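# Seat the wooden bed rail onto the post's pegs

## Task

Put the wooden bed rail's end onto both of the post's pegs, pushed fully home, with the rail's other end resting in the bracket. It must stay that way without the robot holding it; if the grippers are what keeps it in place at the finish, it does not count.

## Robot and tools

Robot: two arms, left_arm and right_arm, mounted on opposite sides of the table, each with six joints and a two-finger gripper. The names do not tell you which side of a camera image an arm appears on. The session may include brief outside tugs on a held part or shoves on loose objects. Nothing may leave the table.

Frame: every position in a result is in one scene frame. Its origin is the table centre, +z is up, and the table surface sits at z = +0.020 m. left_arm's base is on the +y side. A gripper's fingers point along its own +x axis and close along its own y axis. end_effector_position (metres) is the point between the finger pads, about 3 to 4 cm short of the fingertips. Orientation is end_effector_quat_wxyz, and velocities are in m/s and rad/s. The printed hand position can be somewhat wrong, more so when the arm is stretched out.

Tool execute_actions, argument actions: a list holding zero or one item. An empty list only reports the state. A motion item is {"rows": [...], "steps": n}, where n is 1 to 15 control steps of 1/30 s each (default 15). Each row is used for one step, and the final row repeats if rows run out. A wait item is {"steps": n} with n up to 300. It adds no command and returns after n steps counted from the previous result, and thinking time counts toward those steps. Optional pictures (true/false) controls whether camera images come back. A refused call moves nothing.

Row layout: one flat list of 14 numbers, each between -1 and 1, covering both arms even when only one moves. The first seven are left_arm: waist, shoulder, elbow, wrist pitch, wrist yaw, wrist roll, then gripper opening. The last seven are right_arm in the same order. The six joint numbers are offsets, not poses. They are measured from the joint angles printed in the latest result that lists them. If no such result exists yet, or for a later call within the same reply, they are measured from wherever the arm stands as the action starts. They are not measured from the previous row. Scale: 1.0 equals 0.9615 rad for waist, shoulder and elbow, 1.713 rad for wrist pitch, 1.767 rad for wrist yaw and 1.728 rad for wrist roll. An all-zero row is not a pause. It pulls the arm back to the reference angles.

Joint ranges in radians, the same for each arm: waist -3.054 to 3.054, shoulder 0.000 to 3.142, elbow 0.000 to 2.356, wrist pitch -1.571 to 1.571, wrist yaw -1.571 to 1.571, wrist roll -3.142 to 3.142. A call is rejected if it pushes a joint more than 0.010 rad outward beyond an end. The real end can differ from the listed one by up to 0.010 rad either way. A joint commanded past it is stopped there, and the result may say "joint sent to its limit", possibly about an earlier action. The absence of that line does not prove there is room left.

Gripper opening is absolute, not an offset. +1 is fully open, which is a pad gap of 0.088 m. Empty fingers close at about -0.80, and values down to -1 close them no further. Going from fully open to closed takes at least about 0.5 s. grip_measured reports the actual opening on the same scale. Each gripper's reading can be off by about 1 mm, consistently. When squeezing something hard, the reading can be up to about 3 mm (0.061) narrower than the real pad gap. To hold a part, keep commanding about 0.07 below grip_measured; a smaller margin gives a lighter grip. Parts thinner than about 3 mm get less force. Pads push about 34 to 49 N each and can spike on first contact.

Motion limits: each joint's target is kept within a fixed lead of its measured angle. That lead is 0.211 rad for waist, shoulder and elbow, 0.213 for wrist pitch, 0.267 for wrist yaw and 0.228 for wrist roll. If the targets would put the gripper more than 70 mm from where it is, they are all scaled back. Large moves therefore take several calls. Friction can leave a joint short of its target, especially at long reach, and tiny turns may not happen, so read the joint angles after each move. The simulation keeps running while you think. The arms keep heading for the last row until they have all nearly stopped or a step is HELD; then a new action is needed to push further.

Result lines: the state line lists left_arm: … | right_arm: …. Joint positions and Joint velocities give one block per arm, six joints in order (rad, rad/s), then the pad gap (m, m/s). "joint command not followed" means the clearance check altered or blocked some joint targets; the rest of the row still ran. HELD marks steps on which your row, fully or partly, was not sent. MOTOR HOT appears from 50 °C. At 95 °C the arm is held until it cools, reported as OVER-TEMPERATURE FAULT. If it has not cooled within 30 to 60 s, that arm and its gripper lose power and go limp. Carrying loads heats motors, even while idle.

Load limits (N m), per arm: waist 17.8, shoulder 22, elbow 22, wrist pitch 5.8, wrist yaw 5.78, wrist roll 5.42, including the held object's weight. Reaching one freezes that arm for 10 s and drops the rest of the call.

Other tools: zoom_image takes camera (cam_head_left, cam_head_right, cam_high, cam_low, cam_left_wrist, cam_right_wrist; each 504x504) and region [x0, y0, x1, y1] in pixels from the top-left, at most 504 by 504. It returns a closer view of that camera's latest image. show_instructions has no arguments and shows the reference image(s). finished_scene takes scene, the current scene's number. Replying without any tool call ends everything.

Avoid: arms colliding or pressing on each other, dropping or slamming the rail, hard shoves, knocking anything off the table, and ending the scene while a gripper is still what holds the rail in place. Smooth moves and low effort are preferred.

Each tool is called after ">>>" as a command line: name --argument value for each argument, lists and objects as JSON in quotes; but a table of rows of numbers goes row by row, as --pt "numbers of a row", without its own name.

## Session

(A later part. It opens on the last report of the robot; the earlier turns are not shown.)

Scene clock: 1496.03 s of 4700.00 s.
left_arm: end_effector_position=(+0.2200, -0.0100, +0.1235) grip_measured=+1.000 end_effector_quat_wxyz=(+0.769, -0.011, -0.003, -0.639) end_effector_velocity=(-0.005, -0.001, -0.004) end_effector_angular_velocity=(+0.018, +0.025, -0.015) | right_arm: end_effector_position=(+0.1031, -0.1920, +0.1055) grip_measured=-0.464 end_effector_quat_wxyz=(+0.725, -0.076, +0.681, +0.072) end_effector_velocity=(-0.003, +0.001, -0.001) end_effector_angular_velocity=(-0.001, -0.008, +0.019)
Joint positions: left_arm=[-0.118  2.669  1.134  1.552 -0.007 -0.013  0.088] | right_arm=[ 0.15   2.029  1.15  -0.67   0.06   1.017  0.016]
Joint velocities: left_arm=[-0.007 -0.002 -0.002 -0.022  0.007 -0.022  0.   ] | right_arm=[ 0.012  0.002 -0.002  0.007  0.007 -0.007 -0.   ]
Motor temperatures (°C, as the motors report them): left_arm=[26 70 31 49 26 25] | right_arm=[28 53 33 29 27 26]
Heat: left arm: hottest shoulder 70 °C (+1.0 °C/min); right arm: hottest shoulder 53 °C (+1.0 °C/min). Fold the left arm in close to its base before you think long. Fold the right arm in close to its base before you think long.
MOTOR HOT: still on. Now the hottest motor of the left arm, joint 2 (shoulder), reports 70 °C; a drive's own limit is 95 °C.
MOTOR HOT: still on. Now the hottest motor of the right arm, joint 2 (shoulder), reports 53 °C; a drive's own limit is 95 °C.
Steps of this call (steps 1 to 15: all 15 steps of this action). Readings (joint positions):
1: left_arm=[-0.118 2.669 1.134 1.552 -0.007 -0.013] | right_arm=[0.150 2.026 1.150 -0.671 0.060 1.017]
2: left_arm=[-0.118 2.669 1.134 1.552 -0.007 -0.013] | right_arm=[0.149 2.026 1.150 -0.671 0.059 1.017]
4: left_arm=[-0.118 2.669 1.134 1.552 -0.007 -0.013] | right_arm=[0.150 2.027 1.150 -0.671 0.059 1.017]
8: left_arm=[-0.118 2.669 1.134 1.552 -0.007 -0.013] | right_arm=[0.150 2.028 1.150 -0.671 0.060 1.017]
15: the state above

>>> execute_actions --actions '[{"rows": [[0,0,0,0,0,0,1,0.002,-0.035,-0.014,0.008,0,0,-0.8]], "steps": 10}]' --pictures true

>>> zoom_image --camera "cam_left_wrist" --region '[250, 170, 390, 310]'

Scene clock: 1503.47 s of 4700.00 s.
left_arm: end_effector_position=(+0.2200, -0.0100, +0.1235) grip_measured=+1.000 end_effector_quat_wxyz=(+0.769, -0.011, -0.003, -0.639) end_effector_velocity=(-0.002, -0.001, -0.003) end_effector_angular_velocity=(+0.021, -0.019, -0.009) | right_arm: end_effector_position=(+0.1031, -0.1916, +0.1058) grip_measured=-0.464 end_effector_quat_wxyz=(+0.727, -0.073, +0.679, +0.075) end_effector_velocity=(-0.001, -0.003, +0.001) end_effector_angular_velocity=(-0.005, +0.009, +0.005)
Joint positions: left_arm=[-0.118  2.669  1.134  1.552 -0.007 -0.013  0.088] | right_arm=[ 0.151  2.023  1.142 -0.659  0.06   1.017  0.016]
Joint velocities: left_arm=[-0.002 -0.002  0.002 -0.022  0.007  0.022  0.   ] | right_arm=[-0.002 -0.007 -0.007 -0.007 -0.007 -0.007 -0.   ]
Motor temperatures (°C, as the motors report them): left_arm=[26 70 31 49 26 25] | right_arm=[28 53 33 29 27 26]
Heat: left arm: hottest shoulder 70 °C (+1.0 °C/min); right arm: hottest shoulder 53 °C (+1.0 °C/min). Fold the left arm in close to its base before you think long. Fold the right arm in close to its base before you think long.
MOTOR HOT: still on. Now the hottest motor of the left arm, joint 2 (shoulder), reports 70 °C; a drive's own limit is 95 °C.
MOTOR HOT: still on. Now the hottest motor of the right arm, joint 2 (shoulder), reports 53 °C; a drive's own limit is 95 °C.
Steps of this call (steps 1 to 15: the robot went on to your last target; steps 16 to 90: nothing new was sent; then 4.10 s passed at rest; steps 91 to 100: all 10 steps of this action). Readings (joint positions):
91: left_arm=[-0.118 2.669 1.134 1.552 -0.007 -0.013] | right_arm=[0.151 2.027 1.149 -0.669 0.060 1.017]
92: left_arm=[-0.118 2.669 1.134 1.552 -0.007 -0.013] | right_arm=[0.151 2.027 1.148 -0.666 0.060 1.017]
94: left_arm=[-0.118 2.669 1.134 1.552 -0.007 -0.013] | right_arm=[0.151 2.025 1.145 -0.662 0.060 1.017]
98: left_arm=[-0.118 2.669 1.134 1.552 -0.007 -0.013] | right_arm=[0.151 2.024 1.143 -0.660 0.060 1.017]
100: the state above

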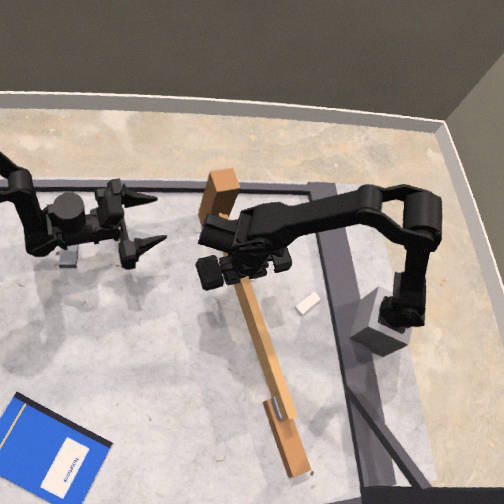

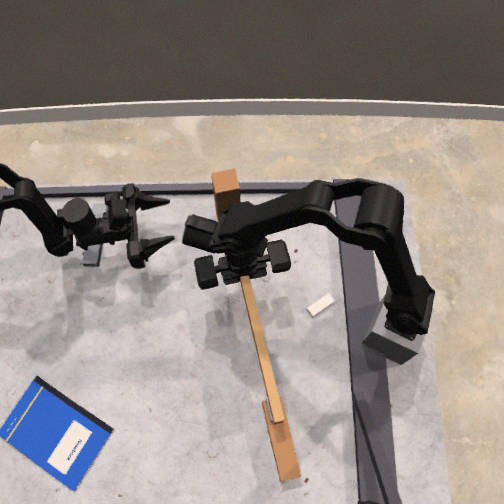

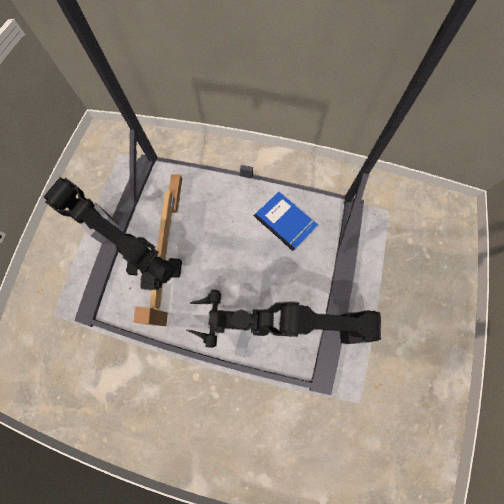

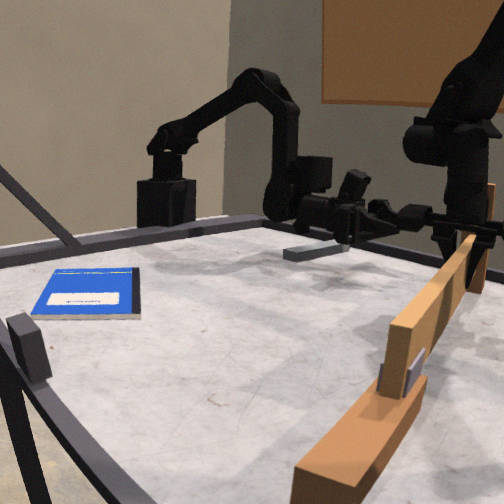

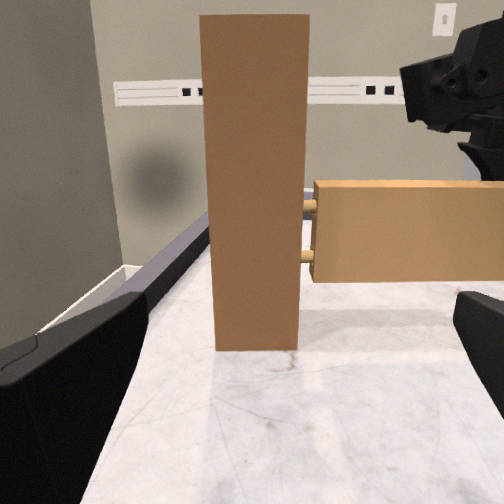

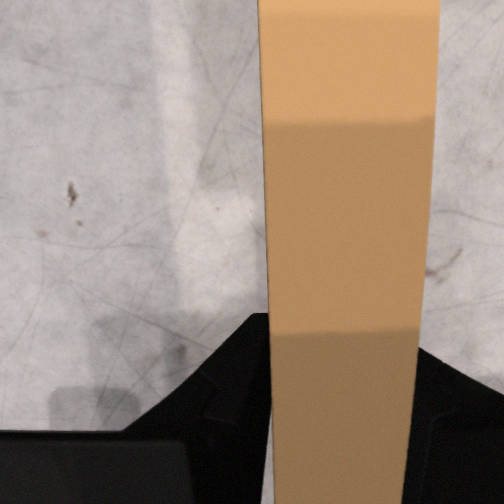

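Region (250, 170, 390, 310) of cam_left_wrist's 504x504 image, scaled by 3.600, with more detail than that image has.

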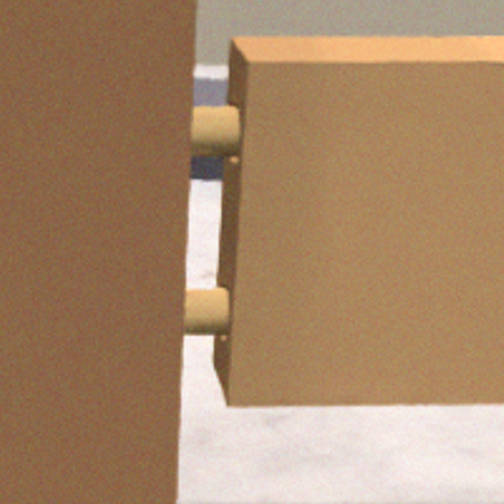

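S=1.54, near bottom. Scan loops.

>>> execute_actions --actions '[{"rows": [[0,0,0,0,0,0,1,0.004,-0.034,0,-0.005,0,0,-0.8]], "steps": 10}]' --pictures false

>>> execute_actions --actions '[{"rows": [[0,0,0,0,0,0,1,-0.025,0.013,0,0,0.012,-0.003,-0.8],[0,0,0,0,0,0,1,-0.025,0.013,0,0,0.012,-0.003,-0.8],[0,0,0,0,0,0,1,0,0.013,0,0,0,0,-0.8],[0,0,0,0,0,0,1,0,0.014,0,0,0,0,-0.8],[0,0,0,0,0,0,1,-0.025,0.014,0,0,0.012,-0.003,-0.8],[0,0,0,0,0,0,1,-0.025,0.014,0,0,0.012,-0.003,-0.8],[0,0,0,0,0,0,1,0,0.014,0,0,0,0,-0.8],[0,0,0,0,0,0,1,0,0.015,0,0,0,0,-0.8],[0,0,0,0,0,0,1,-0.025,0.015,0,0,0.012,-0.003,-0.8],[0,0,0,0,0,0,1,-0.025,0.015,0,0,0.012,-0.003,-0.8],[0,0,0,0,0,0,1,0,0.015,0,0,0,0,-0.8],[0,0,0,0,0,0,1,0,0.016,0,0,0,0,-0.8],[0,0,0,0,0,0,1,-0.025,0.016,0,0,0.012,-0.003,-0.8],[0,0,0,0,0,0,1,-0.025,0.016,0,0,0.012,-0.003,-0.8],[0,0,0,0,0,0,1,0,0,0,0,0,0,-0.8]], "steps": 15}]' --pictures false

>>> execute_actions --actions '[{"rows": [[0,0,0,0,0,0,1,0.004,-0.034,0,-0.006,0,0,-0.8]], "steps": 10}]' --pictures false

>>> execute_actions --actions '[{"rows": [[0,0,0,0,0,0,1,-0.025,0.013,0,0,0.012,-0.003,-0.8],[0,0,0,0,0,0,1,-0.025,0.013,0,0,0.012,-0.003,-0.8],[0,0,0,0,0,0,1,0,0.013,0,0,0,0,-0.8],[0,0,0,0,0,0,1,0,0.014,0,0,0,0,-0.8],[0,0,0,0,0,0,1,-0.025,0.014,0,0,0.012,-0.003,-0.8],[0,0,0,0,0,0,1,-0.025,0.014,0,0,0.012,-0.003,-0.8],[0,0,0,0,0,0,1,0,0.014,0,0,0,0,-0.8],[0,0,0,0,0,0,1,0,0.015,0,0,0,0,-0.8],[0,0,0,0,0,0,1,-0.025,0.015,0,0,0.012,-0.003,-0.8],[0,0,0,0,0,0,1,-0.025,0.015,0,0,0.012,-0.003,-0.8],[0,0,0,0,0,0,1,0,0.015,0,0,0,0,-0.8],[0,0,0,0,0,0,1,0,0.016,0,0,0,0,-0.8],[0,0,0,0,0,0,1,-0.025,0.016,0,0,0.012,-0.003,-0.8],[0,0,0,0,0,0,1,-0.025,0.016,0,0,0.012,-0.003,-0.8],[0,0,0,0,0,0,1,0,0,0,0,0,0,-0.8]], "steps": 15}]' --pictures false

>>> execute_actions --actions '[{"rows": [[0,0,0,0,0,0,1,0.004,-0.034,0,-0.006,0,0,-0.8]], "steps": 10}]' --pictures false

>>> execute_actions --actions '[{"rows": [[0,0,0,0,0,0,1,-0.025,0.013,0,0,0.012,-0.003,-0.8],[0,0,0,0,0,0,1,-0.025,0.013,0,0,0.012,-0.003,-0.8],[0,0,0,0,0,0,1,0,0.013,0,0,0,0,-0.8],[0,0,0,0,0,0,1,0,0.014,0,0,0,0,-0.8],[0,0,0,0,0,0,1,-0.025,0.014,0,0,0.012,-0.003,-0.8],[0,0,0,0,0,0,1,-0.025,0.014,0,0,0.012,-0.003,-0.8],[0,0,0,0,0,0,1,0,0.014,0,0,0,0,-0.8],[0,0,0,0,0,0,1,0,0.015,0,0,0,0,-0.8],[0,0,0,0,0,0,1,-0.025,0.015,0,0,0.012,-0.003,-0.8],[0,0,0,0,0,0,1,-0.025,0.015,0,0,0.012,-0.003,-0.8],[0,0,0,0,0,0,1,0,0.015,0,0,0,0,-0.8],[0,0,0,0,0,0,1,0,0.016,0,0,0,0,-0.8],[0,0,0,0,0,0,1,-0.025,0.016,0,0,0.012,-0.003,-0.8],[0,0,0,0,0,0,1,-0.025,0.016,0,0,0.012,-0.003,-0.8],[0,0,0,0,0,0,1,0,0,0,0,0,0,-0.8]], "steps": 15}]' --pictures false

Scene clock: 1517.57 s of 4700.00 s.
left_arm: end_effector_position=(+0.2200, -0.0100, +0.1235) grip_measured=+1.000 end_effector_quat_wxyz=(+0.769, -0.011, -0.003, -0.639) end_effector_velocity=(-0.003, -0.001, -0.003) end_effector_angular_velocity=(+0.018, -0.004, +0.000) | right_arm: end_effector_position=(+0.1029, -0.1916, +0.1069) grip_measured=-0.464 end_effector_quat_wxyz=(+0.727, -0.073, +0.679, +0.076) end_effector_velocity=(-0.001, +0.003, +0.001) end_effector_angular_velocity=(+0.018, +0.017, +0.006)
Joint positions: left_arm=[-0.118  2.669  1.134  1.552 -0.007 -0.013  0.088] | right_arm=[ 0.151  2.019  1.142 -0.661  0.06   1.017  0.016]
Joint velocities: left_arm=[-0.007 -0.002  0.002 -0.022 -0.007  0.007  0.   ] | right_arm=[-0.002 -0.002  0.002  0.007 -0.022 -0.007 -0.   ]
Motor temperatures (°C, as the motors report them): left_arm=[26 70 31 49 26 25] | right_arm=[27 56 33 29 27 26]
Heat: left arm: hottest shoulder 70 °C (+0.0 °C/min); right arm: hottest shoulder 56 °C (+4.0 °C/min). Fold the left arm in close to its base before you think long. Fold the right arm in close to its base before you think long.
MOTOR HOT: still on. Now the hottest motor of the left arm, joint 2 (shoulder), reports 70 °C; a drive's own limit is 95 °C.
MOTOR HOT: still on. Now the hottest motor of the right arm, joint 2 (shoulder), reports 56 °C; a drive's own limit is 95 °C.
Steps of this call (steps 1 to 15: the robot went on to your last target; steps 16 to 90: nothing new was sent; then 10.77 s passed at rest; steps 91 to 100: all 10 steps of this action). Readings (joint positions):
91: left_arm=[-0.118 2.669 1.134 1.552 -0.007 -0.013] | right_arm=[0.151 2.022 1.142 -0.659 0.060 1.017]
92: left_arm=[-0.118 2.669 1.134 1.552 -0.007 -0.013] | right_arm=[0.151 2.021 1.142 -0.659 0.060 1.017]
94: left_arm=[-0.118 2.669 1.134 1.552 -0.007 -0.013] | right_arm=[0.151 2.019 1.142 -0.661 0.060 1.017]
98: left_arm=[-0.118 2.669 1.134 1.552 -0.007 -0.013] | right_arm=[0.151 2.019 1.142 -0.661 0.060 1.017]
100: the state above

Scene clock: 1518.07 s of 4700.00 s.
left_arm: end_effector_position=(+0.2200, -0.0100, +0.1235) grip_measured=+1.000 end_effector_quat_wxyz=(+0.769, -0.011, -0.003, -0.639) end_effector_velocity=(-0.002, -0.001, -0.003) end_effector_angular_velocity=(+0.018, -0.004, -0.010) | right_arm: end_effector_position=(+0.1031, -0.1921, +0.1058) grip_measured=-0.464 end_effector_quat_wxyz=(+0.726, -0.074, +0.679, +0.074) end_effector_velocity=(-0.004, -0.002, +0.001) end_effector_angular_velocity=(-0.018, -0.001, +0.005)
Joint positions: left_arm=[-0.118  2.669  1.134  1.552 -0.007 -0.013  0.088] | right_arm=[ 0.15   2.023  1.142 -0.661  0.059  1.017  0.016]
Joint velocities: left_arm=[-0.002 -0.002  0.002 -0.022  0.007  0.007  0.   ] | right_arm=[ 0.012 -0.002  0.002 -0.022  0.007  0.007 -0.   ]
Motor temperatures (°C, as the motors report them): left_arm=[26 70 31 49 26 25] | right_arm=[27 56 33 29 27 26]
Heat: left arm: hottest shoulder 70 °C (+0.0 °C/min); right arm: hottest shoulder 56 °C (+4.0 °C/min). Fold the left arm in close to its base before you think long. Fold the right arm in close to its base before you think long.
MOTOR HOT: still on. Now the hottest motor of the left arm, joint 2 (shoulder), reports 70 °C; a drive's own limit is 95 °C.
MOTOR HOT: still on. Now the hottest motor of the right arm, joint 2 (shoulder), reports 56 °C; a drive's own limit is 95 °C.
Steps of this call (steps 1 to 15: all 15 steps of this action). Readings (joint positions):
1: left_arm=[-0.118 2.669 1.134 1.552 -0.007 -0.013] | right_arm=[0.150 2.019 1.142 -0.661 0.059 1.017]
2: left_arm=[-0.118 2.669 1.134 1.552 -0.007 -0.013] | right_arm=[0.150 2.020 1.142 -0.661 0.058 1.017]
4: left_arm=[-0.118 2.669 1.134 1.552 -0.007 -0.013] | right_arm=[0.150 2.020 1.142 -0.661 0.058 1.017]
8: left_arm=[-0.118 2.669 1.134 1.552 -0.007 -0.013] | right_arm=[0.151 2.022 1.142 -0.661 0.059 1.017]
15: the state above

Scene clock: 1518.40 s of 4700.00 s.
left_arm: end_effector_position=(+0.2200, -0.0100, +0.1235) grip_measured=+1.000 end_effector_quat_wxyz=(+0.769, -0.011, -0.003, -0.639) end_effector_velocity=(-0.002, -0.001, -0.002) end_effector_angular_velocity=(+0.006, +0.008, -0.010) | right_arm: end_effector_position=(+0.1030, -0.1919, +0.1064) grip_measured=-0.464 end_effector_quat_wxyz=(+0.726, -0.074, +0.679, +0.075) end_effector_velocity=(-0.003, -0.002, +0.001) end_effector_angular_velocity=(-0.000, +0.023, +0.006)
Joint positions: left_arm=[-0.118  2.669  1.134  1.552 -0.007 -0.013  0.088] | right_arm=[ 0.151  2.021  1.142 -0.661  0.06   1.017  0.016]
Joint velocities: left_arm=[-0.002  0.002  0.002 -0.007  0.007 -0.007  0.   ] | right_arm=[-0.002 -0.007 -0.007 -0.007 -0.022 -0.007 -0.   ]
Motor temperatures (°C, as the motors report them): left_arm=[26 70 31 49 26 25] | right_arm=[27 56 33 29 27 26]
Heat: left arm: hottest shoulder 70 °C (+0.0 °C/min); right arm: hottest shoulder 56 °C (+4.0 °C/min). Fold the left arm in close to its base before you think long. Fold the right arm in close to its base before you think long.
MOTOR HOT: still on. Now the hottest motor of the left arm, joint 2 (shoulder), reports 70 °C; a drive's own limit is 95 °C.
MOTOR HOT: still on. Now the hottest motor of the right arm, joint 2 (shoulder), reports 56 °C; a drive's own limit is 95 °C.
Steps of this call (steps 1 to 10: all 10 steps of this action). Readings (joint positions):
1: left_arm=[-0.118 2.669 1.134 1.552 -0.007 -0.013] | right_arm=[0.151 2.022 1.142 -0.661 0.060 1.017]
2: left_arm=[-0.118 2.669 1.134 1.552 -0.007 -0.013] | right_arm=[0.151 2.022 1.142 -0.661 0.060 1.017]
4: left_arm=[-0.118 2.669 1.134 1.552 -0.007 -0.013] | right_arm=[0.151 2.021 1.142 -0.661 0.060 1.017]
8: left_arm=[-0.118 2.669 1.134 1.552 -0.007 -0.013] | right_arm=[0.151 2.021 1.142 -0.661 0.060 1.017]
10: the state above

Scene clock: 1518.90 s of 4700.00 s.
left_arm: end_effector_position=(+0.2200, -0.0100, +0.1235) grip_measured=+1.000 end_effector_quat_wxyz=(+0.769, -0.011, -0.003, -0.639) end_effector_velocity=(-0.000, +0.000, -0.004) end_effector_angular_velocity=(+0.020, +0.011, +0.005) | right_arm: end_effector_position=(+0.1031, -0.1923, +0.1055) grip_measured=-0.464 end_effector_quat_wxyz=(+0.726, -0.074, +0.680, +0.074) end_effector_velocity=(-0.003, +0.002, +0.000) end_effector_angular_velocity=(+0.004, -0.009, +0.019)
Joint positions: left_arm=[-0.118  2.669  1.134  1.552 -0.007 -0.013  0.088] | right_arm=[ 0.15   2.024  1.142 -0.661  0.059  1.017  0.016]
Joint velocities: left_arm=[-0.002 -0.002 -0.002 -0.022 -0.007 -0.007  0.   ] | right_arm=[ 0.012 -0.002 -0.002  0.007  0.007 -0.007  0.   ]
Motor temperatures (°C, as the motors report them): left_arm=[26 70 31 49 26 25] | right_arm=[27 56 33 29 27 26]
Heat: left arm: hottest shoulder 70 °C (+0.0 °C/min); right arm: hottest shoulder 56 °C (+4.0 °C/min). Fold the left arm in close to its base before you think long. Fold the right arm in close to its base before you think long.
MOTOR HOT: still on. Now the hottest motor of the left arm, joint 2 (shoulder), reports 70 °C; a drive's own limit is 95 °C.
MOTOR HOT: still on. Now the hottest motor of the right arm, joint 2 (shoulder), reports 56 °C; a drive's own limit is 95 °C.
Steps of this call (steps 1 to 15: all 15 steps of this action). Readings (joint positions):
1: left_arm=[-0.118 2.669 1.134 1.552 -0.007 -0.013] | right_arm=[0.149 2.021 1.142 -0.661 0.059 1.017]
2: left_arm=[-0.118 2.669 1.134 1.552 -0.007 -0.013] | right_arm=[0.149 2.021 1.142 -0.661 0.058 1.017]
4: left_arm=[-0.118 2.669 1.134 1.552 -0.007 -0.013] | right_arm=[0.150 2.022 1.142 -0.661 0.058 1.017]
8: left_arm=[-0.118 2.669 1.134 1.552 -0.007 -0.013] | right_arm=[0.150 2.023 1.142 -0.661 0.059 1.017]
15: the state above

Scene clock: 1519.23 s of 4700.00 s.
left_arm: end_effector_position=(+0.2200, -0.0100, +0.1235) grip_measured=+1.000 end_effector_quat_wxyz=(+0.769, -0.011, -0.003, -0.639) end_effector_velocity=(+0.005, +0.001, -0.001) end_effector_angular_velocity=(+0.006, +0.009, +0.024) | right_arm: end_effector_position=(+0.1031, -0.1921, +0.1062) grip_measured=-0.464 end_effector_quat_wxyz=(+0.726, -0.074, +0.679, +0.075) end_effector_velocity=(-0.001, -0.003, +0.001) end_effector_angular_velocity=(-0.005, +0.009, +0.005)
Joint positions: left_arm=[-0.118  2.669  1.134  1.552 -0.007 -0.013  0.088] | right_arm=[ 0.15   2.021  1.142 -0.662  0.059  1.017  0.016]
Joint velocities: left_arm=[ 0.002 -0.002 -0.002 -0.007 -0.022 -0.007  0.   ] | right_arm=[-0.002 -0.007 -0.007 -0.007 -0.007 -0.007 -0.   ]
Motor temperatures (°C, as the motors report them): left_arm=[26 70 31 49 26 25] | right_arm=[27 56 33 29 27 26]
Heat: left arm: hottest shoulder 70 °C (+0.0 °C/min); right arm: hottest shoulder 56 °C (+4.1 °C/min). Fold the left arm in close to its base before you think long. Fold the right arm in close to its base before you think long.
MOTOR HOT: still on. Now the hottest motor of the left arm, joint 2 (shoulder), reports 70 °C; a drive's own limit is 95 °C.
MOTOR HOT: still on. Now the hottest motor of the right arm, joint 2 (shoulder), reports 56 °C; a drive's own limit is 95 °C.
Steps of this call (steps 1 to 10: all 10 steps of this action). Readings (joint positions):
1: left_arm=[-0.118 2.669 1.134 1.552 -0.007 -0.013] | right_arm=[0.150 2.023 1.142 -0.661 0.059 1.017]
2: left_arm=[-0.118 2.669 1.134 1.552 -0.007 -0.013] | right_arm=[0.150 2.022 1.142 -0.661 0.059 1.017]
4: left_arm=[-0.118 2.669 1.134 1.552 -0.007 -0.013] | right_arm=[0.150 2.022 1.142 -0.661 0.059 1.017]
8: left_arm=[-0.118 2.669 1.134 1.552 -0.007 -0.013] | right_arm=[0.150 2.021 1.142 -0.662 0.059 1.017]
10: the state above

Scene clock: 1519.73 s of 4700.00 s.
left_arm: end_effector_position=(+0.2200, -0.0100, +0.1235) grip_measured=+1.000 end_effector_quat_wxyz=(+0.769, -0.011, -0.003, -0.639) end_effector_velocity=(+0.002, +0.001, -0.001) end_effector_angular_velocity=(+0.006, +0.009, +0.010) | right_arm: end_effector_position=(+0.1030, -0.1923, +0.1055) grip_measured=-0.464 end_effector_quat_wxyz=(+0.726, -0.074, +0.680, +0.074) end_effector_velocity=(-0.005, +0.003, +0.000) end_effector_angular_velocity=(+0.009, +0.004, +0.020)
Joint positions: left_arm=[-0.118  2.669  1.134  1.552 -0.007 -0.013  0.088] | right_arm=[ 0.15   2.024  1.142 -0.661  0.058  1.017  0.016]
Joint velocities: left_arm=[ 0.002 -0.002 -0.002 -0.007 -0.007 -0.007  0.   ] | right_arm=[ 0.012 -0.002 -0.002  0.007 -0.007 -0.007 -0.   ]
Motor temperatures (°C, as the motors report them): left_arm=[26 70 31 49 26 25] | right_arm=[27 56 33 29 27 26]
Heat: left arm: hottest shoulder 70 °C (+0.0 °C/min); right arm: hottest shoulder 56 °C (+4.0 °C/min). Fold the left arm in close to its base before you think long. Fold the right arm in close to its base before you think long.
MOTOR HOT: still on. Now the hottest motor of the left arm, joint 2 (shoulder), reports 70 °C; a drive's own limit is 95 °C.
MOTOR HOT: still on. Now the hottest motor of the right arm, joint 2 (shoulder), reports 56 °C; a drive's own limit is 95 °C.
Steps of this call (steps 1 to 15: all 15 steps of this action). Readings (joint positions):
1: left_arm=[-0.118 2.669 1.134 1.552 -0.007 -0.013] | right_arm=[0.149 2.021 1.142 -0.662 0.059 1.017]
2: left_arm=[-0.118 2.669 1.134 1.552 -0.007 -0.013] | right_arm=[0.149 2.021 1.142 -0.662 0.058 1.017]
4: left_arm=[-0.118 2.669 1.134 1.552 -0.007 -0.013] | right_arm=[0.149 2.022 1.142 -0.662 0.058 1.017]
8: left_arm=[-0.118 2.669 1.134 1.552 -0.007 -0.013] | right_arm=[0.150 2.023 1.142 -0.662 0.058 1.017]
15: the state above

>>> execute_actions --actions '[{"rows": [[0,0,0,0,0,0,1,0.004,-0.035,0,0.007,0,0,-0.8]], "steps": 10}]' --pictures false

>>> execute_actions --actions '[{"rows": [[0,0,0,0,0,0,1,-0.025,0.013,0,0,0.012,-0.003,-0.8],[0,0,0,0,0,0,1,-0.025,0.013,0,0,0.012,-0.003,-0.8],[0,0,0,0,0,0,1,0,0.013,0,0,0,0,-0.8],[0,0,0,0,0,0,1,0,0.014,0,0,0,0,-0.8],[0,0,0,0,0,0,1,-0.025,0.014,0,0,0.012,-0.003,-0.8],[0,0,0,0,0,0,1,-0.025,0.014,0,0,0.012,-0.003,-0.8],[0,0,0,0,0,0,1,0,0.014,0,0,0,0,-0.8],[0,0,0,0,0,0,1,0,0.015,0,0,0,0,-0.8],[0,0,0,0,0,0,1,-0.025,0.015,0,0,0.012,-0.003,-0.8],[0,0,0,0,0,0,1,-0.025,0.015,0,0,0.012,-0.003,-0.8],[0,0,0,0,0,0,1,0,0.015,0,0,0,0,-0.8],[0,0,0,0,0,0,1,0,0.016,0,0,0,0,-0.8],[0,0,0,0,0,0,1,-0.025,0.016,0,0,0.012,-0.003,-0.8],[0,0,0,0,0,0,1,-0.025,0.016,0,0,0.012,-0.003,-0.8],[0,0,0,0,0,0,1,0,0,0,0,0,0,-0.8]], "steps": 15}]' --pictures false

>>> execute_actions --actions '[{"rows": [[0,0,0,0,0,0,1,0.004,-0.035,0,0.005,0,0,-0.8]], "steps": 10}]' --pictures false

>>> execute_actions --actions '[{"rows": [[0,0,0,0,0,0,1,-0.025,0.013,0,0,0.012,-0.003,-0.8],[0,0,0,0,0,0,1,-0.025,0.013,0,0,0.012,-0.003,-0.8],[0,0,0,0,0,0,1,0,0.013,0,0,0,0,-0.8],[0,0,0,0,0,0,1,0,0.014,0,0,0,0,-0.8],[0,0,0,0,0,0,1,-0.025,0.014,0,0,0.012,-0.003,-0.8],[0,0,0,0,0,0,1,-0.025,0.014,0,0,0.012,-0.003,-0.8],[0,0,0,0,0,0,1,0,0.014,0,0,0,0,-0.8],[0,0,0,0,0,0,1,0,0.015,0,0,0,0,-0.8],[0,0,0,0,0,0,1,-0.025,0.015,0,0,0.012,-0.003,-0.8],[0,0,0,0,0,0,1,-0.025,0.015,0,0,0.012,-0.003,-0.8],[0,0,0,0,0,0,1,0,0.015,0,0,0,0,-0.8],[0,0,0,0,0,0,1,0,0.016,0,0,0,0,-0.8],[0,0,0,0,0,0,1,-0.025,0.016,0,0,0.012,-0.003,-0.8],[0,0,0,0,0,0,1,-0.025,0.016,0,0,0.012,-0.003,-0.8],[0,0,0,0,0,0,1,0,0,0,0,0,0,-0.8]], "steps": 15}]' --pictures false

Scene clock: 1536.13 s of 4700.00 s.
left_arm: end_effector_position=(+0.2200, -0.0100, +0.1235) grip_measured=+1.000 end_effector_quat_wxyz=(+0.769, -0.011, -0.003, -0.639) end_effector_velocity=(+0.002, +0.001, -0.004) end_effector_angular_velocity=(+0.026, -0.018, +0.010) | right_arm: end_effector_position=(+0.1033, -0.1906, +0.1064) grip_measured=-0.464 end_effector_quat_wxyz=(+0.727, -0.072, +0.678, +0.077) end_effector_velocity=(-0.002, -0.005, +0.000) end_effector_angular_velocity=(-0.019, +0.014, +0.005)
Joint positions: left_arm=[-0.118  2.669  1.134  1.552 -0.007 -0.013  0.088] | right_arm=[ 0.151  2.021  1.142 -0.655  0.059  1.017  0.016]
Joint velocities: left_arm=[ 0.002 -0.002 -0.002 -0.022 -0.007  0.022  0.   ] | right_arm=[-0.002 -0.002 -0.002 -0.022 -0.007 -0.007 -0.   ]
Motor temperatures (°C, as the motors report them): left_arm=[26 70 31 49 26 25] | right_arm=[27 55 33 29 26 26]
Heat: left arm: hottest shoulder 70 °C (+0.0 °C/min); right arm: hottest shoulder 55 °C (+3.0 °C/min). Fold the left arm in close to its base before you think long. Fold the right arm in close to its base before you think long.
MOTOR HOT: still on. Now the hottest motor of the left arm, joint 2 (shoulder), reports 70 °C; a drive's own limit is 95 °C.
MOTOR HOT: still on. Now the hottest motor of the right arm, joint 2 (shoulder), reports 55 °C; a drive's own limit is 95 °C.
Steps of this call (steps 1 to 15: the robot went on to your last target; steps 16 to 90: nothing new was sent; then 13.07 s passed at rest; steps 91 to 100: all 10 steps of this action). Readings (joint positions):
91: left_arm=[-0.118 2.669 1.134 1.552 -0.007 -0.013] | right_arm=[0.150 2.023 1.142 -0.660 0.059 1.017]
92: left_arm=[-0.118 2.669 1.134 1.552 -0.007 -0.013] | right_arm=[0.150 2.022 1.142 -0.659 0.059 1.017]
94: left_arm=[-0.118 2.669 1.134 1.552 -0.007 -0.013] | right_arm=[0.151 2.022 1.142 -0.656 0.059 1.017]
98: left_arm=[-0.118 2.669 1.134 1.552 -0.007 -0.013] | right_arm=[0.151 2.021 1.142 -0.656 0.059 1.017]
100: the state above

Scene clock: 1536.63 s of 4700.00 s.
left_arm: end_effector_position=(+0.2200, -0.0100, +0.1235) grip_measured=+1.000 end_effector_quat_wxyz=(+0.769, -0.011, -0.003, -0.639) end_effector_velocity=(+0.000, -0.002, -0.000) end_effector_angular_velocity=(+0.013, -0.005, +0.005) | right_arm: end_effector_position=(+0.1032, -0.1912, +0.1055) grip_measured=-0.464 end_effector_quat_wxyz=(+0.726, -0.072, +0.679, +0.076) end_effector_velocity=(-0.002, -0.002, +0.000) end_effector_angular_velocity=(-0.015, -0.018, +0.019)
Joint positions: left_arm=[-0.118  2.669  1.134  1.552 -0.007 -0.013  0.088] | right_arm=[ 0.15   2.024  1.142 -0.656  0.058  1.017  0.016]
Joint velocities: left_arm=[-0.002 -0.007  0.002 -0.022 -0.007  0.007  0.   ] | right_arm=[ 0.012 -0.002 -0.002 -0.007  0.022 -0.007 -0.   ]
Motor temperatures (°C, as the motors report them): left_arm=[26 70 31 49 26 25] | right_arm=[27 55 33 29 26 26]
Heat: left arm: hottest shoulder 70 °C (+0.0 °C/min); right arm: hottest shoulder 55 °C (+3.0 °C/min). Fold the left arm in close to its base before you think long. Fold the right arm in close to its base before you think long.
MOTOR HOT: still on. Now the hottest motor of the left arm, joint 2 (shoulder), reports 70 °C; a drive's own limit is 95 °C.
MOTOR HOT: still on. Now the hottest motor of the right arm, joint 2 (shoulder), reports 55 °C; a drive's own limit is 95 °C.
Steps of this call (steps 1 to 15: all 15 steps of this action). Readings (joint positions):
1: left_arm=[-0.118 2.669 1.134 1.552 -0.007 -0.013] | right_arm=[0.150 2.021 1.142 -0.655 0.058 1.017]
2: left_arm=[-0.118 2.669 1.134 1.552 -0.007 -0.013] | right_arm=[0.149 2.021 1.142 -0.655 0.058 1.017]
4: left_arm=[-0.118 2.669 1.134 1.552 -0.007 -0.013] | right_arm=[0.150 2.022 1.142 -0.656 0.058 1.017]
8: left_arm=[-0.118 2.669 1.134 1.552 -0.007 -0.013] | right_arm=[0.150 2.023 1.142 -0.656 0.058 1.017]
15: the state above

Scene clock: 1536.97 s of 4700.00 s.
left_arm: end_effector_position=(+0.2200, -0.0100, +0.1235) grip_measured=+1.000 end_effector_quat_wxyz=(+0.769, -0.011, -0.003, -0.639) end_effector_velocity=(-0.003, +0.000, +0.000) end_effector_angular_velocity=(+0.006, +0.008, -0.010) | right_arm: end_effector_position=(+0.1032, -0.1906, +0.1064) grip_measured=-0.464 end_effector_quat_wxyz=(+0.727, -0.072, +0.679, +0.077) end_effector_velocity=(+0.000, -0.005, +0.002) end_effector_angular_velocity=(-0.019, -0.001, +0.005)
Joint positions: left_arm=[-0.118  2.669  1.134  1.552 -0.007 -0.013  0.088] | right_arm=[ 0.151  2.021  1.142 -0.655  0.058  1.017  0.016]
Joint velocities: left_arm=[-0.002 -0.007 -0.007 -0.007  0.007 -0.007  0.   ] | right_arm=[-0.002 -0.007 -0.002 -0.022  0.007 -0.007 -0.   ]
Motor temperatures (°C, as the motors report them): left_arm=[26 70 31 49 26 25] | right_arm=[27 55 33 29 26 26]
Heat: left arm: hottest shoulder 70 °C (+0.0 °C/min); right arm: hottest shoulder 55 °C (+3.0 °C/min). Fold the left arm in close to its base before you think long. Fold the right arm in close to its base before you think long.
MOTOR HOT: still on. Now the hottest motor of the left arm, joint 2 (shoulder), reports 70 °C; a drive's own limit is 95 °C.
MOTOR HOT: still on. Now the hottest motor of the right arm, joint 2 (shoulder), reports 55 °C; a drive's own limit is 95 °C.
Steps of this call (steps 1 to 10: all 10 steps of this action). Readings (joint positions):
1: left_arm=[-0.118 2.669 1.134 1.552 -0.007 -0.013] | right_arm=[0.151 2.023 1.142 -0.656 0.058 1.017]
2: left_arm=[-0.118 2.669 1.134 1.552 -0.007 -0.013] | right_arm=[0.151 2.022 1.142 -0.656 0.058 1.017]
4: left_arm=[-0.118 2.669 1.134 1.552 -0.007 -0.013] | right_arm=[0.151 2.022 1.142 -0.656 0.058 1.017]
8: left_arm=[-0.118 2.669 1.134 1.552 -0.007 -0.013] | right_arm=[0.151 2.021 1.142 -0.655 0.058 1.017]
10: the state above

Scene clock: 1537.47 s of 4700.00 s.
left_arm: end_effector_position=(+0.2200, -0.0100, +0.1235) grip_measured=+1.000 end_effector_quat_wxyz=(+0.769, -0.011, -0.003, -0.639) end_effector_velocity=(-0.003, +0.000, -0.007) end_effector_angular_velocity=(+0.025, +0.012, -0.000) | right_arm: end_effector_position=(+0.1032, -0.1912, +0.1055) grip_measured=-0.464 end_effector_quat_wxyz=(+0.726, -0.072, +0.679, +0.076) end_effector_velocity=(-0.005, -0.004, +0.000) end_effector_angular_velocity=(-0.024, +0.000, +0.019)
Joint positions: left_arm=[-0.118  2.669  1.134  1.552 -0.007 -0.013  0.088] | right_arm=[ 0.15   2.024  1.142 -0.656  0.058  1.017  0.016]
Joint velocities: left_arm=[-0.007  0.002 -0.002 -0.022 -0.007 -0.007  0.   ] | right_arm=[ 0.012 -0.002 -0.002 -0.022  0.007 -0.007 -0.001]
Motor temperatures (°C, as the motors report them): left_arm=[26 70 31 49 26 25] | right_arm=[27 55 33 29 26 26]
Heat: left arm: hottest shoulder 70 °C (+0.0 °C/min); right arm: hottest shoulder 55 °C (+3.0 °C/min). Fold the left arm in close to its base before you think long. Fold the right arm in close to its base before you think long.
MOTOR HOT: still on. Now the hottest motor of the left arm, joint 2 (shoulder), reports 70 °C; a drive's own limit is 95 °C.
MOTOR HOT: still on. Now the hottest motor of the right arm, joint 2 (shoulder), reports 55 °C; a drive's own limit is 95 °C.
Steps of this call (steps 1 to 15: all 15 steps of this action). Readings (joint positions):
1: left_arm=[-0.118 2.669 1.134 1.552 -0.007 -0.013] | right_arm=[0.150 2.021 1.142 -0.655 0.058 1.017]
2: left_arm=[-0.118 2.669 1.134 1.552 -0.007 -0.013] | right_arm=[0.149 2.021 1.142 -0.655 0.058 1.017]
4: left_arm=[-0.118 2.669 1.134 1.552 -0.007 -0.013] | right_arm=[0.150 2.022 1.142 -0.656 0.058 1.017]
8: left_arm=[-0.118 2.669 1.134 1.552 -0.007 -0.013] | right_arm=[0.150 2.023 1.142 -0.656 0.058 1.017]
15: the state above

>>> execute_actions --actions '[{"rows": [[0,0,0,0,0,0,1,0.004,-0.035,0,-0.006,0,0,-0.8]], "steps": 10}]' --pictures false

>>> execute_actions --actions '[{"rows": [[0,0,0,0,0,0,1,-0.025,0.013,0,0,0.012,-0.003,-0.8],[0,0,0,0,0,0,1,-0.025,0.013,0,0,0.012,-0.003,-0.8],[0,0,0,0,0,0,1,0,0.013,0,0,0,0,-0.8],[0,0,0,0,0,0,1,0,0.014,0,0,0,0,-0.8],[0,0,0,0,0,0,1,-0.025,0.014,0,0,0.012,-0.003,-0.8],[0,0,0,0,0,0,1,-0.025,0.014,0,0,0.012,-0.003,-0.8],[0,0,0,0,0,0,1,0,0.014,0,0,0,0,-0.8],[0,0,0,0,0,0,1,0,0.015,0,0,0,0,-0.8],[0,0,0,0,0,0,1,-0.025,0.015,0,0,0.012,-0.003,-0.8],[0,0,0,0,0,0,1,-0.025,0.015,0,0,0.012,-0.003,-0.8],[0,0,0,0,0,0,1,0,0.015,0,0,0,0,-0.8],[0,0,0,0,0,0,1,0,0.016,0,0,0,0,-0.8],[0,0,0,0,0,0,1,-0.025,0.016,0,0,0.012,-0.003,-0.8],[0,0,0,0,0,0,1,-0.025,0.016,0,0,0.012,-0.003,-0.8],[0,0,0,0,0,0,1,0,0,0,0,0,0,-0.8]], "steps": 15}]' --pictures false

>>> execute_actions --actions '[{"rows": [[0,0,0,0,0,0,1,0.004,-0.035,0,-0.006,0,0,-0.8]], "steps": 10}]' --pictures false

>>> execute_actions --actions '[{"rows": [[0,0,0,0,0,0,1,-0.025,0.013,0,0,0.012,-0.003,-0.8],[0,0,0,0,0,0,1,-0.025,0.013,0,0,0.012,-0.003,-0.8],[0,0,0,0,0,0,1,0,0.013,0,0,0,0,-0.8],[0,0,0,0,0,0,1,0,0.014,0,0,0,0,-0.8],[0,0,0,0,0,0,1,-0.025,0.014,0,0,0.012,-0.003,-0.8],[0,0,0,0,0,0,1,-0.025,0.014,0,0,0.012,-0.003,-0.8],[0,0,0,0,0,0,1,0,0.014,0,0,0,0,-0.8],[0,0,0,0,0,0,1,0,0.015,0,0,0,0,-0.8],[0,0,0,0,0,0,1,-0.025,0.015,0,0,0.012,-0.003,-0.8],[0,0,0,0,0,0,1,-0.025,0.015,0,0,0.012,-0.003,-0.8],[0,0,0,0,0,0,1,0,0.015,0,0,0,0,-0.8],[0,0,0,0,0,0,1,0,0.016,0,0,0,0,-0.8],[0,0,0,0,0,0,1,-0.025,0.016,0,0,0.012,-0.003,-0.8],[0,0,0,0,0,0,1,-0.025,0.016,0,0,0.012,-0.003,-0.8],[0,0,0,0,0,0,1,0,0,0,0,0,0,-0.8]], "steps": 15}]' --pictures false

Scene clock: 1555.13 s of 4700.00 s.
left_arm: end_effector_position=(+0.2200, -0.0100, +0.1235) grip_measured=+1.000 end_effector_quat_wxyz=(+0.769, -0.011, -0.003, -0.639) end_effector_velocity=(-0.000, +0.000, -0.001) end_effector_angular_velocity=(+0.006, +0.009, +0.005) | right_arm: end_effector_position=(+0.1030, -0.1916, +0.1069) grip_measured=-0.464 end_effector_quat_wxyz=(+0.726, -0.073, +0.679, +0.076) end_effector_velocity=(-0.001, -0.002, +0.000) end_effector_angular_velocity=(-0.005, +0.009, +0.005)
Joint positions: left_arm=[-0.118  2.669  1.134  1.552 -0.007 -0.013  0.088] | right_arm=[ 0.151  2.019  1.142 -0.661  0.058  1.017  0.016]
Joint velocities: left_arm=[-0.002 -0.002 -0.002 -0.007 -0.007 -0.007  0.   ] | right_arm=[-0.002 -0.002 -0.002 -0.007 -0.007 -0.007 -0.   ]
Motor temperatures (°C, as the motors report them): left_arm=[26 70 31 49 26 25] | right_arm=[27 54 33 29 26 26]
Heat: left arm: hottest shoulder 70 °C (+0.0 °C/min); right arm: hottest shoulder 54 °C (+1.0 °C/min). Fold the left arm in close to its base before you think long. Fold the right arm in close to its base before you think long.
MOTOR HOT: still on. Now the hottest motor of the left arm, joint 2 (shoulder), reports 70 °C; a drive's own limit is 95 °C.
MOTOR HOT: still on. Now the hottest motor of the right arm, joint 2 (shoulder), reports 54 °C; a drive's own limit is 95 °C.
Steps of this call (steps 1 to 15: the robot went on to your last target; steps 16 to 90: nothing new was sent; then 14.33 s passed at rest; steps 91 to 100: all 10 steps of this action). Readings (joint positions):
91: left_arm=[-0.118 2.669 1.134 1.552 -0.007 -0.013] | right_arm=[0.151 2.023 1.142 -0.657 0.058 1.017]
92: left_arm=[-0.118 2.669 1.134 1.552 -0.007 -0.013] | right_arm=[0.151 2.022 1.142 -0.657 0.058 1.017]
94: left_arm=[-0.118 2.669 1.134 1.552 -0.007 -0.013] | right_arm=[0.151 2.021 1.142 -0.658 0.058 1.017]
98: left_arm=[-0.118 2.669 1.134 1.552 -0.007 -0.013] | right_arm=[0.151 2.019 1.142 -0.661 0.058 1.017]
100: the state above

Scene clock: 1555.63 s of 4700.00 s.
left_arm: end_effector_position=(+0.2200, -0.0100, +0.1235) grip_measured=+1.000 end_effector_quat_wxyz=(+0.769, -0.011, -0.003, -0.639) end_effector_velocity=(-0.000, +0.000, -0.004) end_effector_angular_velocity=(+0.020, +0.011, +0.005) | right_arm: end_effector_position=(+0.1031, -0.1921, +0.1057) grip_measured=-0.464 end_effector_quat_wxyz=(+0.726, -0.074, +0.680, +0.074) end_effector_velocity=(-0.002, -0.002, +0.000) end_effector_angular_velocity=(-0.009, -0.004, -0.000)
Joint positions: left_arm=[-0.118  2.669  1.134  1.552 -0.007 -0.013  0.088] | right_arm=[ 0.15   2.023  1.142 -0.661  0.058  1.017  0.016]
Joint velocities: left_arm=[-0.002 -0.002 -0.002 -0.022 -0.007 -0.007  0.   ] | right_arm=[ 0.007 -0.002 -0.002 -0.007  0.007  0.007 -0.   ]
Motor temperatures (°C, as the motors report them): left_arm=[26 70 31 49 26 25] | right_arm=[27 54 33 29 26 26]
Heat: left arm: hottest shoulder 70 °C (+0.0 °C/min); right arm: hottest shoulder 54 °C (+1.0 °C/min). Fold the left arm in close to its base before you think long. Fold the right arm in close to its base before you think long.
MOTOR HOT: still on. Now the hottest motor of the left arm, joint 2 (shoulder), reports 70 °C; a drive's own limit is 95 °C.
MOTOR HOT: still on. Now the hottest motor of the right arm, joint 2 (shoulder), reports 54 °C; a drive's own limit is 95 °C.
Steps of this call (steps 1 to 15: all 15 steps of this action). Readings (joint positions):
1: left_arm=[-0.118 2.669 1.134 1.552 -0.007 -0.013] | right_arm=[0.150 2.019 1.142 -0.661 0.058 1.017]
2: left_arm=[-0.118 2.669 1.134 1.552 -0.007 -0.013] | right_arm=[0.149 2.020 1.142 -0.661 0.057 1.017]
4: left_arm=[-0.118 2.669 1.134 1.552 -0.007 -0.013] | right_arm=[0.150 2.020 1.142 -0.661 0.058 1.017]
8: left_arm=[-0.118 2.669 1.134 1.552 -0.007 -0.013] | right_arm=[0.150 2.022 1.142 -0.661 0.058 1.017]
15: the state above

Scene clock: 1555.97 s of 4700.00 s.
left_arm: end_effector_position=(+0.2200, -0.0100, +0.1235) grip_measured=+1.000 end_effector_quat_wxyz=(+0.769, -0.011, -0.003, -0.639) end_effector_velocity=(+0.005, +0.001, -0.001) end_effector_angular_velocity=(+0.008, -0.006, +0.025) | right_arm: end_effector_position=(+0.1031, -0.1919, +0.1065) grip_measured=-0.464 end_effector_quat_wxyz=(+0.726, -0.073, +0.679, +0.075) end_effector_velocity=(-0.001, -0.002, +0.000) end_effector_angular_velocity=(-0.003, +0.010, -0.024)
Joint positions: left_arm=[-0.118  2.669  1.134  1.552 -0.007 -0.013  0.088] | right_arm=[ 0.15   2.02   1.142 -0.661  0.059  1.017  0.016]
Joint velocities: left_arm=[ 0.002 -0.002 -0.002 -0.007 -0.022  0.007  0.   ] | right_arm=[-0.002 -0.002 -0.002 -0.007 -0.007  0.022 -0.   ]
Motor temperatures (°C, as the motors report them): left_arm=[26 70 31 49 26 25] | right_arm=[27 54 33 29 26 26]
Heat: left arm: hottest shoulder 70 °C (+0.0 °C/min); right arm: hottest shoulder 54 °C (+1.0 °C/min). Fold the left arm in close to its base before you think long. Fold the right arm in close to its base before you think long.
MOTOR HOT: still on. Now the hottest motor of the left arm, joint 2 (shoulder), reports 70 °C; a drive's own limit is 95 °C.
MOTOR HOT: still on. Now the hottest motor of the right arm, joint 2 (shoulder), reports 54 °C; a drive's own limit is 95 °C.
Steps of this call (steps 1 to 10: all 10 steps of this action). Readings (joint positions):
1: left_arm=[-0.118 2.669 1.134 1.552 -0.007 -0.013] | right_arm=[0.150 2.022 1.142 -0.661 0.058 1.017]
2: left_arm=[-0.118 2.669 1.134 1.552 -0.007 -0.013] | right_arm=[0.150 2.022 1.142 -0.661 0.059 1.017]
4: left_arm=[-0.118 2.669 1.134 1.552 -0.007 -0.013] | right_arm=[0.150 2.021 1.142 -0.661 0.059 1.017]
8: left_arm=[-0.118 2.669 1.134 1.552 -0.007 -0.013] | right_arm=[0.150 2.020 1.142 -0.661 0.059 1.017]
10: the state above

Scene clock: 1556.47 s of 4700.00 s.
left_arm: end_effector_position=(+0.2200, -0.0100, +0.1235) grip_measured=+1.000 end_effector_quat_wxyz=(+0.769, -0.011, -0.003, -0.639) end_effector_velocity=(+0.000, -0.001, +0.003) end_effector_angular_velocity=(-0.004, +0.007, +0.005) | right_arm: end_effector_position=(+0.1031, -0.1923, +0.1055) grip_measured=-0.464 end_effector_quat_wxyz=(+0.726, -0.074, +0.680, +0.074) end_effector_velocity=(-0.003, +0.001, +0.001) end_effector_angular_velocity=(-0.005, -0.006, +0.019)
Joint positions: left_arm=[-0.118  2.669  1.134  1.552 -0.007 -0.013  0.088] | right_arm=[ 0.149  2.024  1.142 -0.661  0.058  1.017  0.016]
Joint velocities: left_arm=[-0.002 -0.007  0.002 -0.007 -0.007 -0.007  0.   ] | right_arm=[ 0.012 -0.002  0.002 -0.007  0.007 -0.007  0.   ]
Motor temperatures (°C, as the motors report them): left_arm=[26 70 31 49 26 25] | right_arm=[27 54 33 29 26 26]
Heat: left arm: hottest shoulder 70 °C (+0.0 °C/min); right arm: hottest shoulder 54 °C (+1.0 °C/min). Fold the left arm in close to its base before you think long. Fold the right arm in close to its base before you think long.
MOTOR HOT: still on. Now the hottest motor of the left arm, joint 2 (shoulder), reports 70 °C; a drive's own limit is 95 °C.
MOTOR HOT: still on. Now the hottest motor of the right arm, joint 2 (shoulder), reports 54 °C; a drive's own limit is 95 °C.
Steps of this call (steps 1 to 15: all 15 steps of this action). Readings (joint positions):
1: left_arm=[-0.118 2.669 1.134 1.552 -0.007 -0.013] | right_arm=[0.149 2.020 1.142 -0.661 0.058 1.017]
2: left_arm=[-0.118 2.669 1.134 1.552 -0.007 -0.013] | right_arm=[0.149 2.021 1.142 -0.661 0.058 1.017]
4: left_arm=[-0.118 2.669 1.134 1.552 -0.007 -0.013] | right_arm=[0.149 2.022 1.142 -0.661 0.058 1.017]
8: left_arm=[-0.118 2.669 1.134 1.552 -0.007 -0.013] | right_arm=[0.149 2.023 1.142 -0.661 0.058 1.017]
15: the state above

>>> execute_actions --actions '[{"rows": [[0,0,0,0,0,0,1,0.004,-0.035,0,0.003,0,0,-0.8]], "steps": 10}]' --pictures false

>>> execute_actions --actions '[{"rows": [[0,0,0,0,0,0,1,-0.025,0.013,0,0,0.012,-0.003,-0.8],[0,0,0,0,0,0,1,-0.025,0.013,0,0,0.012,-0.003,-0.8],[0,0,0,0,0,0,1,0,0.013,0,0,0,0,-0.8],[0,0,0,0,0,0,1,0,0.014,0,0,0,0,-0.8],[0,0,0,0,0,0,1,-0.025,0.014,0,0,0.012,-0.003,-0.8],[0,0,0,0,0,0,1,-0.025,0.014,0,0,0.012,-0.003,-0.8],[0,0,0,0,0,0,1,0,0.014,0,0,0,0,-0.8],[0,0,0,0,0,0,1,0,0.015,0,0,0,0,-0.8],[0,0,0,0,0,0,1,-0.025,0.015,0,0,0.012,-0.003,-0.8],[0,0,0,0,0,0,1,-0.025,0.015,0,0,0.012,-0.003,-0.8],[0,0,0,0,0,0,1,0,0.015,0,0,0,0,-0.8],[0,0,0,0,0,0,1,0,0.016,0,0,0,0,-0.8],[0,0,0,0,0,0,1,-0.025,0.016,0,0,0.012,-0.003,-0.8],[0,0,0,0,0,0,1,-0.025,0.016,0,0,0.012,-0.003,-0.8],[0,0,0,0,0,0,1,0,0,0,0,0,0,-0.8]], "steps": 15}]' --pictures false

>>> execute_actions --actions '[{"rows": [[0,0,0,0,0,0,1,0.004,-0.035,0,0.003,0,0,-0.8]], "steps": 10}]' --pictures false

>>> execute_actions --actions '[{"rows": [[0,0,0,0,0,0,1,-0.025,0.013,0,0,0.012,-0.003,-0.8],[0,0,0,0,0,0,1,-0.025,0.013,0,0,0.012,-0.003,-0.8],[0,0,0,0,0,0,1,0,0.013,0,0,0,0,-0.8],[0,0,0,0,0,0,1,0,0.014,0,0,0,0,-0.8],[0,0,0,0,0,0,1,-0.025,0.014,0,0,0.012,-0.003,-0.8],[0,0,0,0,0,0,1,-0.025,0.014,0,0,0.012,-0.003,-0.8],[0,0,0,0,0,0,1,0,0.014,0,0,0,0,-0.8],[0,0,0,0,0,0,1,0,0.015,0,0,0,0,-0.8],[0,0,0,0,0,0,1,-0.025,0.015,0,0,0.012,-0.003,-0.8],[0,0,0,0,0,0,1,-0.025,0.015,0,0,0.012,-0.003,-0.8],[0,0,0,0,0,0,1,0,0.015,0,0,0,0,-0.8],[0,0,0,0,0,0,1,0,0.016,0,0,0,0,-0.8],[0,0,0,0,0,0,1,-0.025,0.016,0,0,0.012,-0.003,-0.8],[0,0,0,0,0,0,1,-0.025,0.016,0,0,0.012,-0.003,-0.8],[0,0,0,0,0,0,1,0,0,0,0,0,0,-0.8]], "steps": 15}]' --pictures false

Scene clock: 1574.80 s of 4700.00 s.
left_arm: end_effector_position=(+0.2200, -0.0100, +0.1235) grip_measured=+1.000 end_effector_quat_wxyz=(+0.769, -0.011, -0.003, -0.639) end_effector_velocity=(-0.001, +0.000, +0.002) end_effector_angular_velocity=(-0.006, -0.008, +0.015) | right_arm: end_effector_position=(+0.1030, -0.1912, +0.1069) grip_measured=-0.464 end_effector_quat_wxyz=(+0.727, -0.072, +0.679, +0.076) end_effector_velocity=(+0.000, -0.006, +0.000) end_effector_angular_velocity=(-0.024, +0.000, +0.005)
Joint positions: left_arm=[-0.118  2.669  1.134  1.552 -0.007 -0.013  0.088] | right_arm=[ 0.151  2.019  1.142 -0.659  0.058  1.017  0.016]
Joint velocities: left_arm=[-0.007 -0.002 -0.002  0.007 -0.022  0.007  0.   ] | right_arm=[-0.002 -0.002 -0.002 -0.022  0.007 -0.007  0.   ]
Motor temperatures (°C, as the motors report them): left_arm=[26 70 31 49 26 25] | right_arm=[27 54 33 29 26 26]
Heat: left arm: hottest shoulder 70 °C (+0.0 °C/min); right arm: hottest shoulder 54 °C (-2.0 °C/min). Fold the left arm in close to its base before you think long. Fold the right arm in close to its base before you think long.
MOTOR HOT: still on. Now the hottest motor of the left arm, joint 2 (shoulder), reports 70 °C; a drive's own limit is 95 °C.
MOTOR HOT: still on. Now the hottest motor of the right arm, joint 2 (shoulder), reports 54 °C; a drive's own limit is 95 °C.
Steps of this call (steps 1 to 15: the robot went on to your last target; steps 16 to 90: nothing new was sent; then 15.00 s passed at rest; steps 91 to 100: all 10 steps of this action). Readings (joint positions):
91: left_arm=[-0.118 2.669 1.134 1.552 -0.007 -0.013] | right_arm=[0.150 2.023 1.142 -0.660 0.058 1.017]
92: left_arm=[-0.118 2.669 1.134 1.552 -0.007 -0.013] | right_arm=[0.150 2.022 1.142 -0.660 0.058 1.017]
94: left_arm=[-0.118 2.669 1.134 1.552 -0.007 -0.013] | right_arm=[0.150 2.022 1.142 -0.660 0.058 1.017]
98: left_arm=[-0.118 2.669 1.134 1.552 -0.007 -0.013] | right_arm=[0.151 2.019 1.142 -0.659 0.058 1.017]
100: the state above

Scene clock: 1575.30 s of 4700.00 s.
left_arm: end_effector_position=(+0.2200, -0.0100, +0.1235) grip_measured=+1.000 end_effector_quat_wxyz=(+0.769, -0.011, -0.003, -0.639) end_effector_velocity=(-0.000, +0.000, -0.001) end_effector_angular_velocity=(+0.006, +0.009, +0.005) | right_arm: end_effector_position=(+0.1031, -0.1917, +0.1056) grip_measured=-0.464 end_effector_quat_wxyz=(+0.726, -0.073, +0.680, +0.075) end_effector_velocity=(-0.000, +0.001, +0.001) end_effector_angular_velocity=(-0.001, -0.023, +0.019)
Joint positions: left_arm=[-0.118  2.669  1.134  1.552 -0.007 -0.013  0.088] | right_arm=[ 0.15   2.023  1.142 -0.659  0.058  1.017  0.016]
Joint velocities: left_arm=[-0.002 -0.002 -0.002 -0.007 -0.007 -0.007  0.   ] | right_arm=[ 0.012 -0.002 -0.002  0.007  0.022 -0.007 -0.   ]
Motor temperatures (°C, as the motors report them): left_arm=[26 70 31 49 26 25] | right_arm=[27 54 33 29 26 26]
Heat: left arm: hottest shoulder 70 °C (+0.0 °C/min); right arm: hottest shoulder 54 °C (-2.0 °C/min). Fold the left arm in close to its base before you think long. Fold the right arm in close to its base before you think long.
MOTOR HOT: still on. Now the hottest motor of the left arm, joint 2 (shoulder), reports 70 °C; a drive's own limit is 95 °C.
MOTOR HOT: still on. Now the hottest motor of the right arm, joint 2 (shoulder), reports 54 °C; a drive's own limit is 95 °C.
Steps of this call (steps 1 to 15: all 15 steps of this action). Readings (joint positions):
1: left_arm=[-0.118 2.669 1.134 1.552 -0.007 -0.013] | right_arm=[0.150 2.019 1.142 -0.659 0.058 1.017]
2: left_arm=[-0.118 2.669 1.134 1.552 -0.007 -0.013] | right_arm=[0.149 2.020 1.142 -0.659 0.058 1.017]
4: left_arm=[-0.118 2.669 1.134 1.552 -0.007 -0.013] | right_arm=[0.150 2.020 1.142 -0.659 0.058 1.017]
8: left_arm=[-0.118 2.669 1.134 1.552 -0.007 -0.013] | right_arm=[0.151 2.022 1.142 -0.659 0.058 1.017]
15: the state above

Scene clock: 1575.63 s of 4700.00 s.
left_arm: end_effector_position=(+0.2200, -0.0100, +0.1235) grip_measured=+1.000 end_effector_quat_wxyz=(+0.769, -0.011, -0.003, -0.639) end_effector_velocity=(+0.003, -0.000, +0.000) end_effector_angular_velocity=(+0.001, +0.008, +0.010) | right_arm: end_effector_position=(+0.1030, -0.1908, +0.1068) grip_measured=-0.464 end_effector_quat_wxyz=(+0.727, -0.072, +0.679, +0.077) end_effector_velocity=(-0.000, -0.000, +0.001) end_effector_angular_velocity=(+0.001, +0.008, -0.009)
Joint positions: left_arm=[-0.118  2.669  1.134  1.552 -0.007 -0.013  0.088] | right_arm=[ 0.151  2.02   1.142 -0.657  0.058  1.017  0.016]
Joint velocities: left_arm=[ 0.002 -0.002  0.002 -0.007 -0.007 -0.007  0.   ] | right_arm=[-0.002 -0.002  0.002 -0.007 -0.007  0.007 -0.001]
Motor temperatures (°C, as the motors report them): left_arm=[26 70 31 49 26 25] | right_arm=[27 54 33 29 26 26]
Heat: left arm: hottest shoulder 70 °C (+0.0 °C/min); right arm: hottest shoulder 54 °C (-2.0 °C/min). Fold the left arm in close to its base before you think long. Fold the right arm in close to its base before you think long.
MOTOR HOT: still on. Now the hottest motor of the left arm, joint 2 (shoulder), reports 70 °C; a drive's own limit is 95 °C.
MOTOR HOT: still on. Now the hottest motor of the right arm, joint 2 (shoulder), reports 54 °C; a drive's own limit is 95 °C.
Steps of this call (steps 1 to 10: all 10 steps of this action). Readings (joint positions):
1: left_arm=[-0.118 2.669 1.134 1.552 -0.007 -0.013] | right_arm=[0.150 2.023 1.142 -0.659 0.058 1.017]
2: left_arm=[-0.118 2.669 1.134 1.552 -0.007 -0.013] | right_arm=[0.150 2.022 1.142 -0.659 0.058 1.017]
4: left_arm=[-0.118 2.669 1.134 1.552 -0.007 -0.013] | right_arm=[0.150 2.022 1.142 -0.658 0.058 1.017]
8: left_arm=[-0.118 2.669 1.134 1.552 -0.007 -0.013] | right_arm=[0.151 2.020 1.142 -0.658 0.058 1.017]
10: the state above

Scene clock: 1576.13 s of 4700.00 s.
left_arm: end_effector_position=(+0.2200, -0.0100, +0.1235) grip_measured=+1.000 end_effector_quat_wxyz=(+0.769, -0.011, -0.003, -0.639) end_effector_velocity=(+0.002, +0.001, -0.001) end_effector_angular_velocity=(+0.003, +0.023, +0.019) | right_arm: end_effector_position=(+0.1041, -0.1916, +0.1054) grip_measured=-0.464 end_effector_quat_wxyz=(+0.727, -0.072, +0.679, +0.075) end_effector_velocity=(-0.002, -0.001, +0.002) end_effector_angular_velocity=(-0.000, +0.008, +0.010)
Joint positions: left_arm=[-0.118  2.669  1.134  1.552 -0.007 -0.013  0.088] | right_arm=[ 0.148  2.024  1.142 -0.656  0.06   1.017  0.016]
Joint velocities: left_arm=[-0.002 -0.002 -0.002 -0.007 -0.022 -0.022  0.   ] | right_arm=[ 0.002 -0.007 -0.002 -0.007 -0.007 -0.007 -0.   ]
Motor temperatures (°C, as the motors report them): left_arm=[26 70 31 49 26 25] | right_arm=[27 54 33 29 26 26]
Heat: left arm: hottest shoulder 70 °C (+0.0 °C/min); right arm: hottest shoulder 54 °C (-2.0 °C/min). Fold the left arm in close to its base before you think long. Fold the right arm in close to its base before you think long.
MOTOR HOT: still on. Now the hottest motor of the left arm, joint 2 (shoulder), reports 70 °C; a drive's own limit is 95 °C.
MOTOR HOT: still on. Now the hottest motor of the right arm, joint 2 (shoulder), reports 54 °C; a drive's own limit is 95 °C.
Steps of this call (steps 1 to 15: all 15 steps of this action). Readings (joint positions):
1: left_arm=[-0.118 2.669 1.134 1.552 -0.007 -0.013] | right_arm=[0.150 2.020 1.142 -0.657 0.058 1.017]
2: left_arm=[-0.118 2.669 1.134 1.552 -0.007 -0.013] | right_arm=[0.150 2.020 1.142 -0.657 0.058 1.017]
4: left_arm=[-0.118 2.669 1.134 1.552 -0.007 -0.013] | right_arm=[0.151 2.021 1.142 -0.658 0.058 1.017]
8: left_arm=[-0.118 2.669 1.134 1.552 -0.007 -0.013] | right_arm=[0.151 2.022 1.142 -0.658 0.058 1.017]
15: the state above


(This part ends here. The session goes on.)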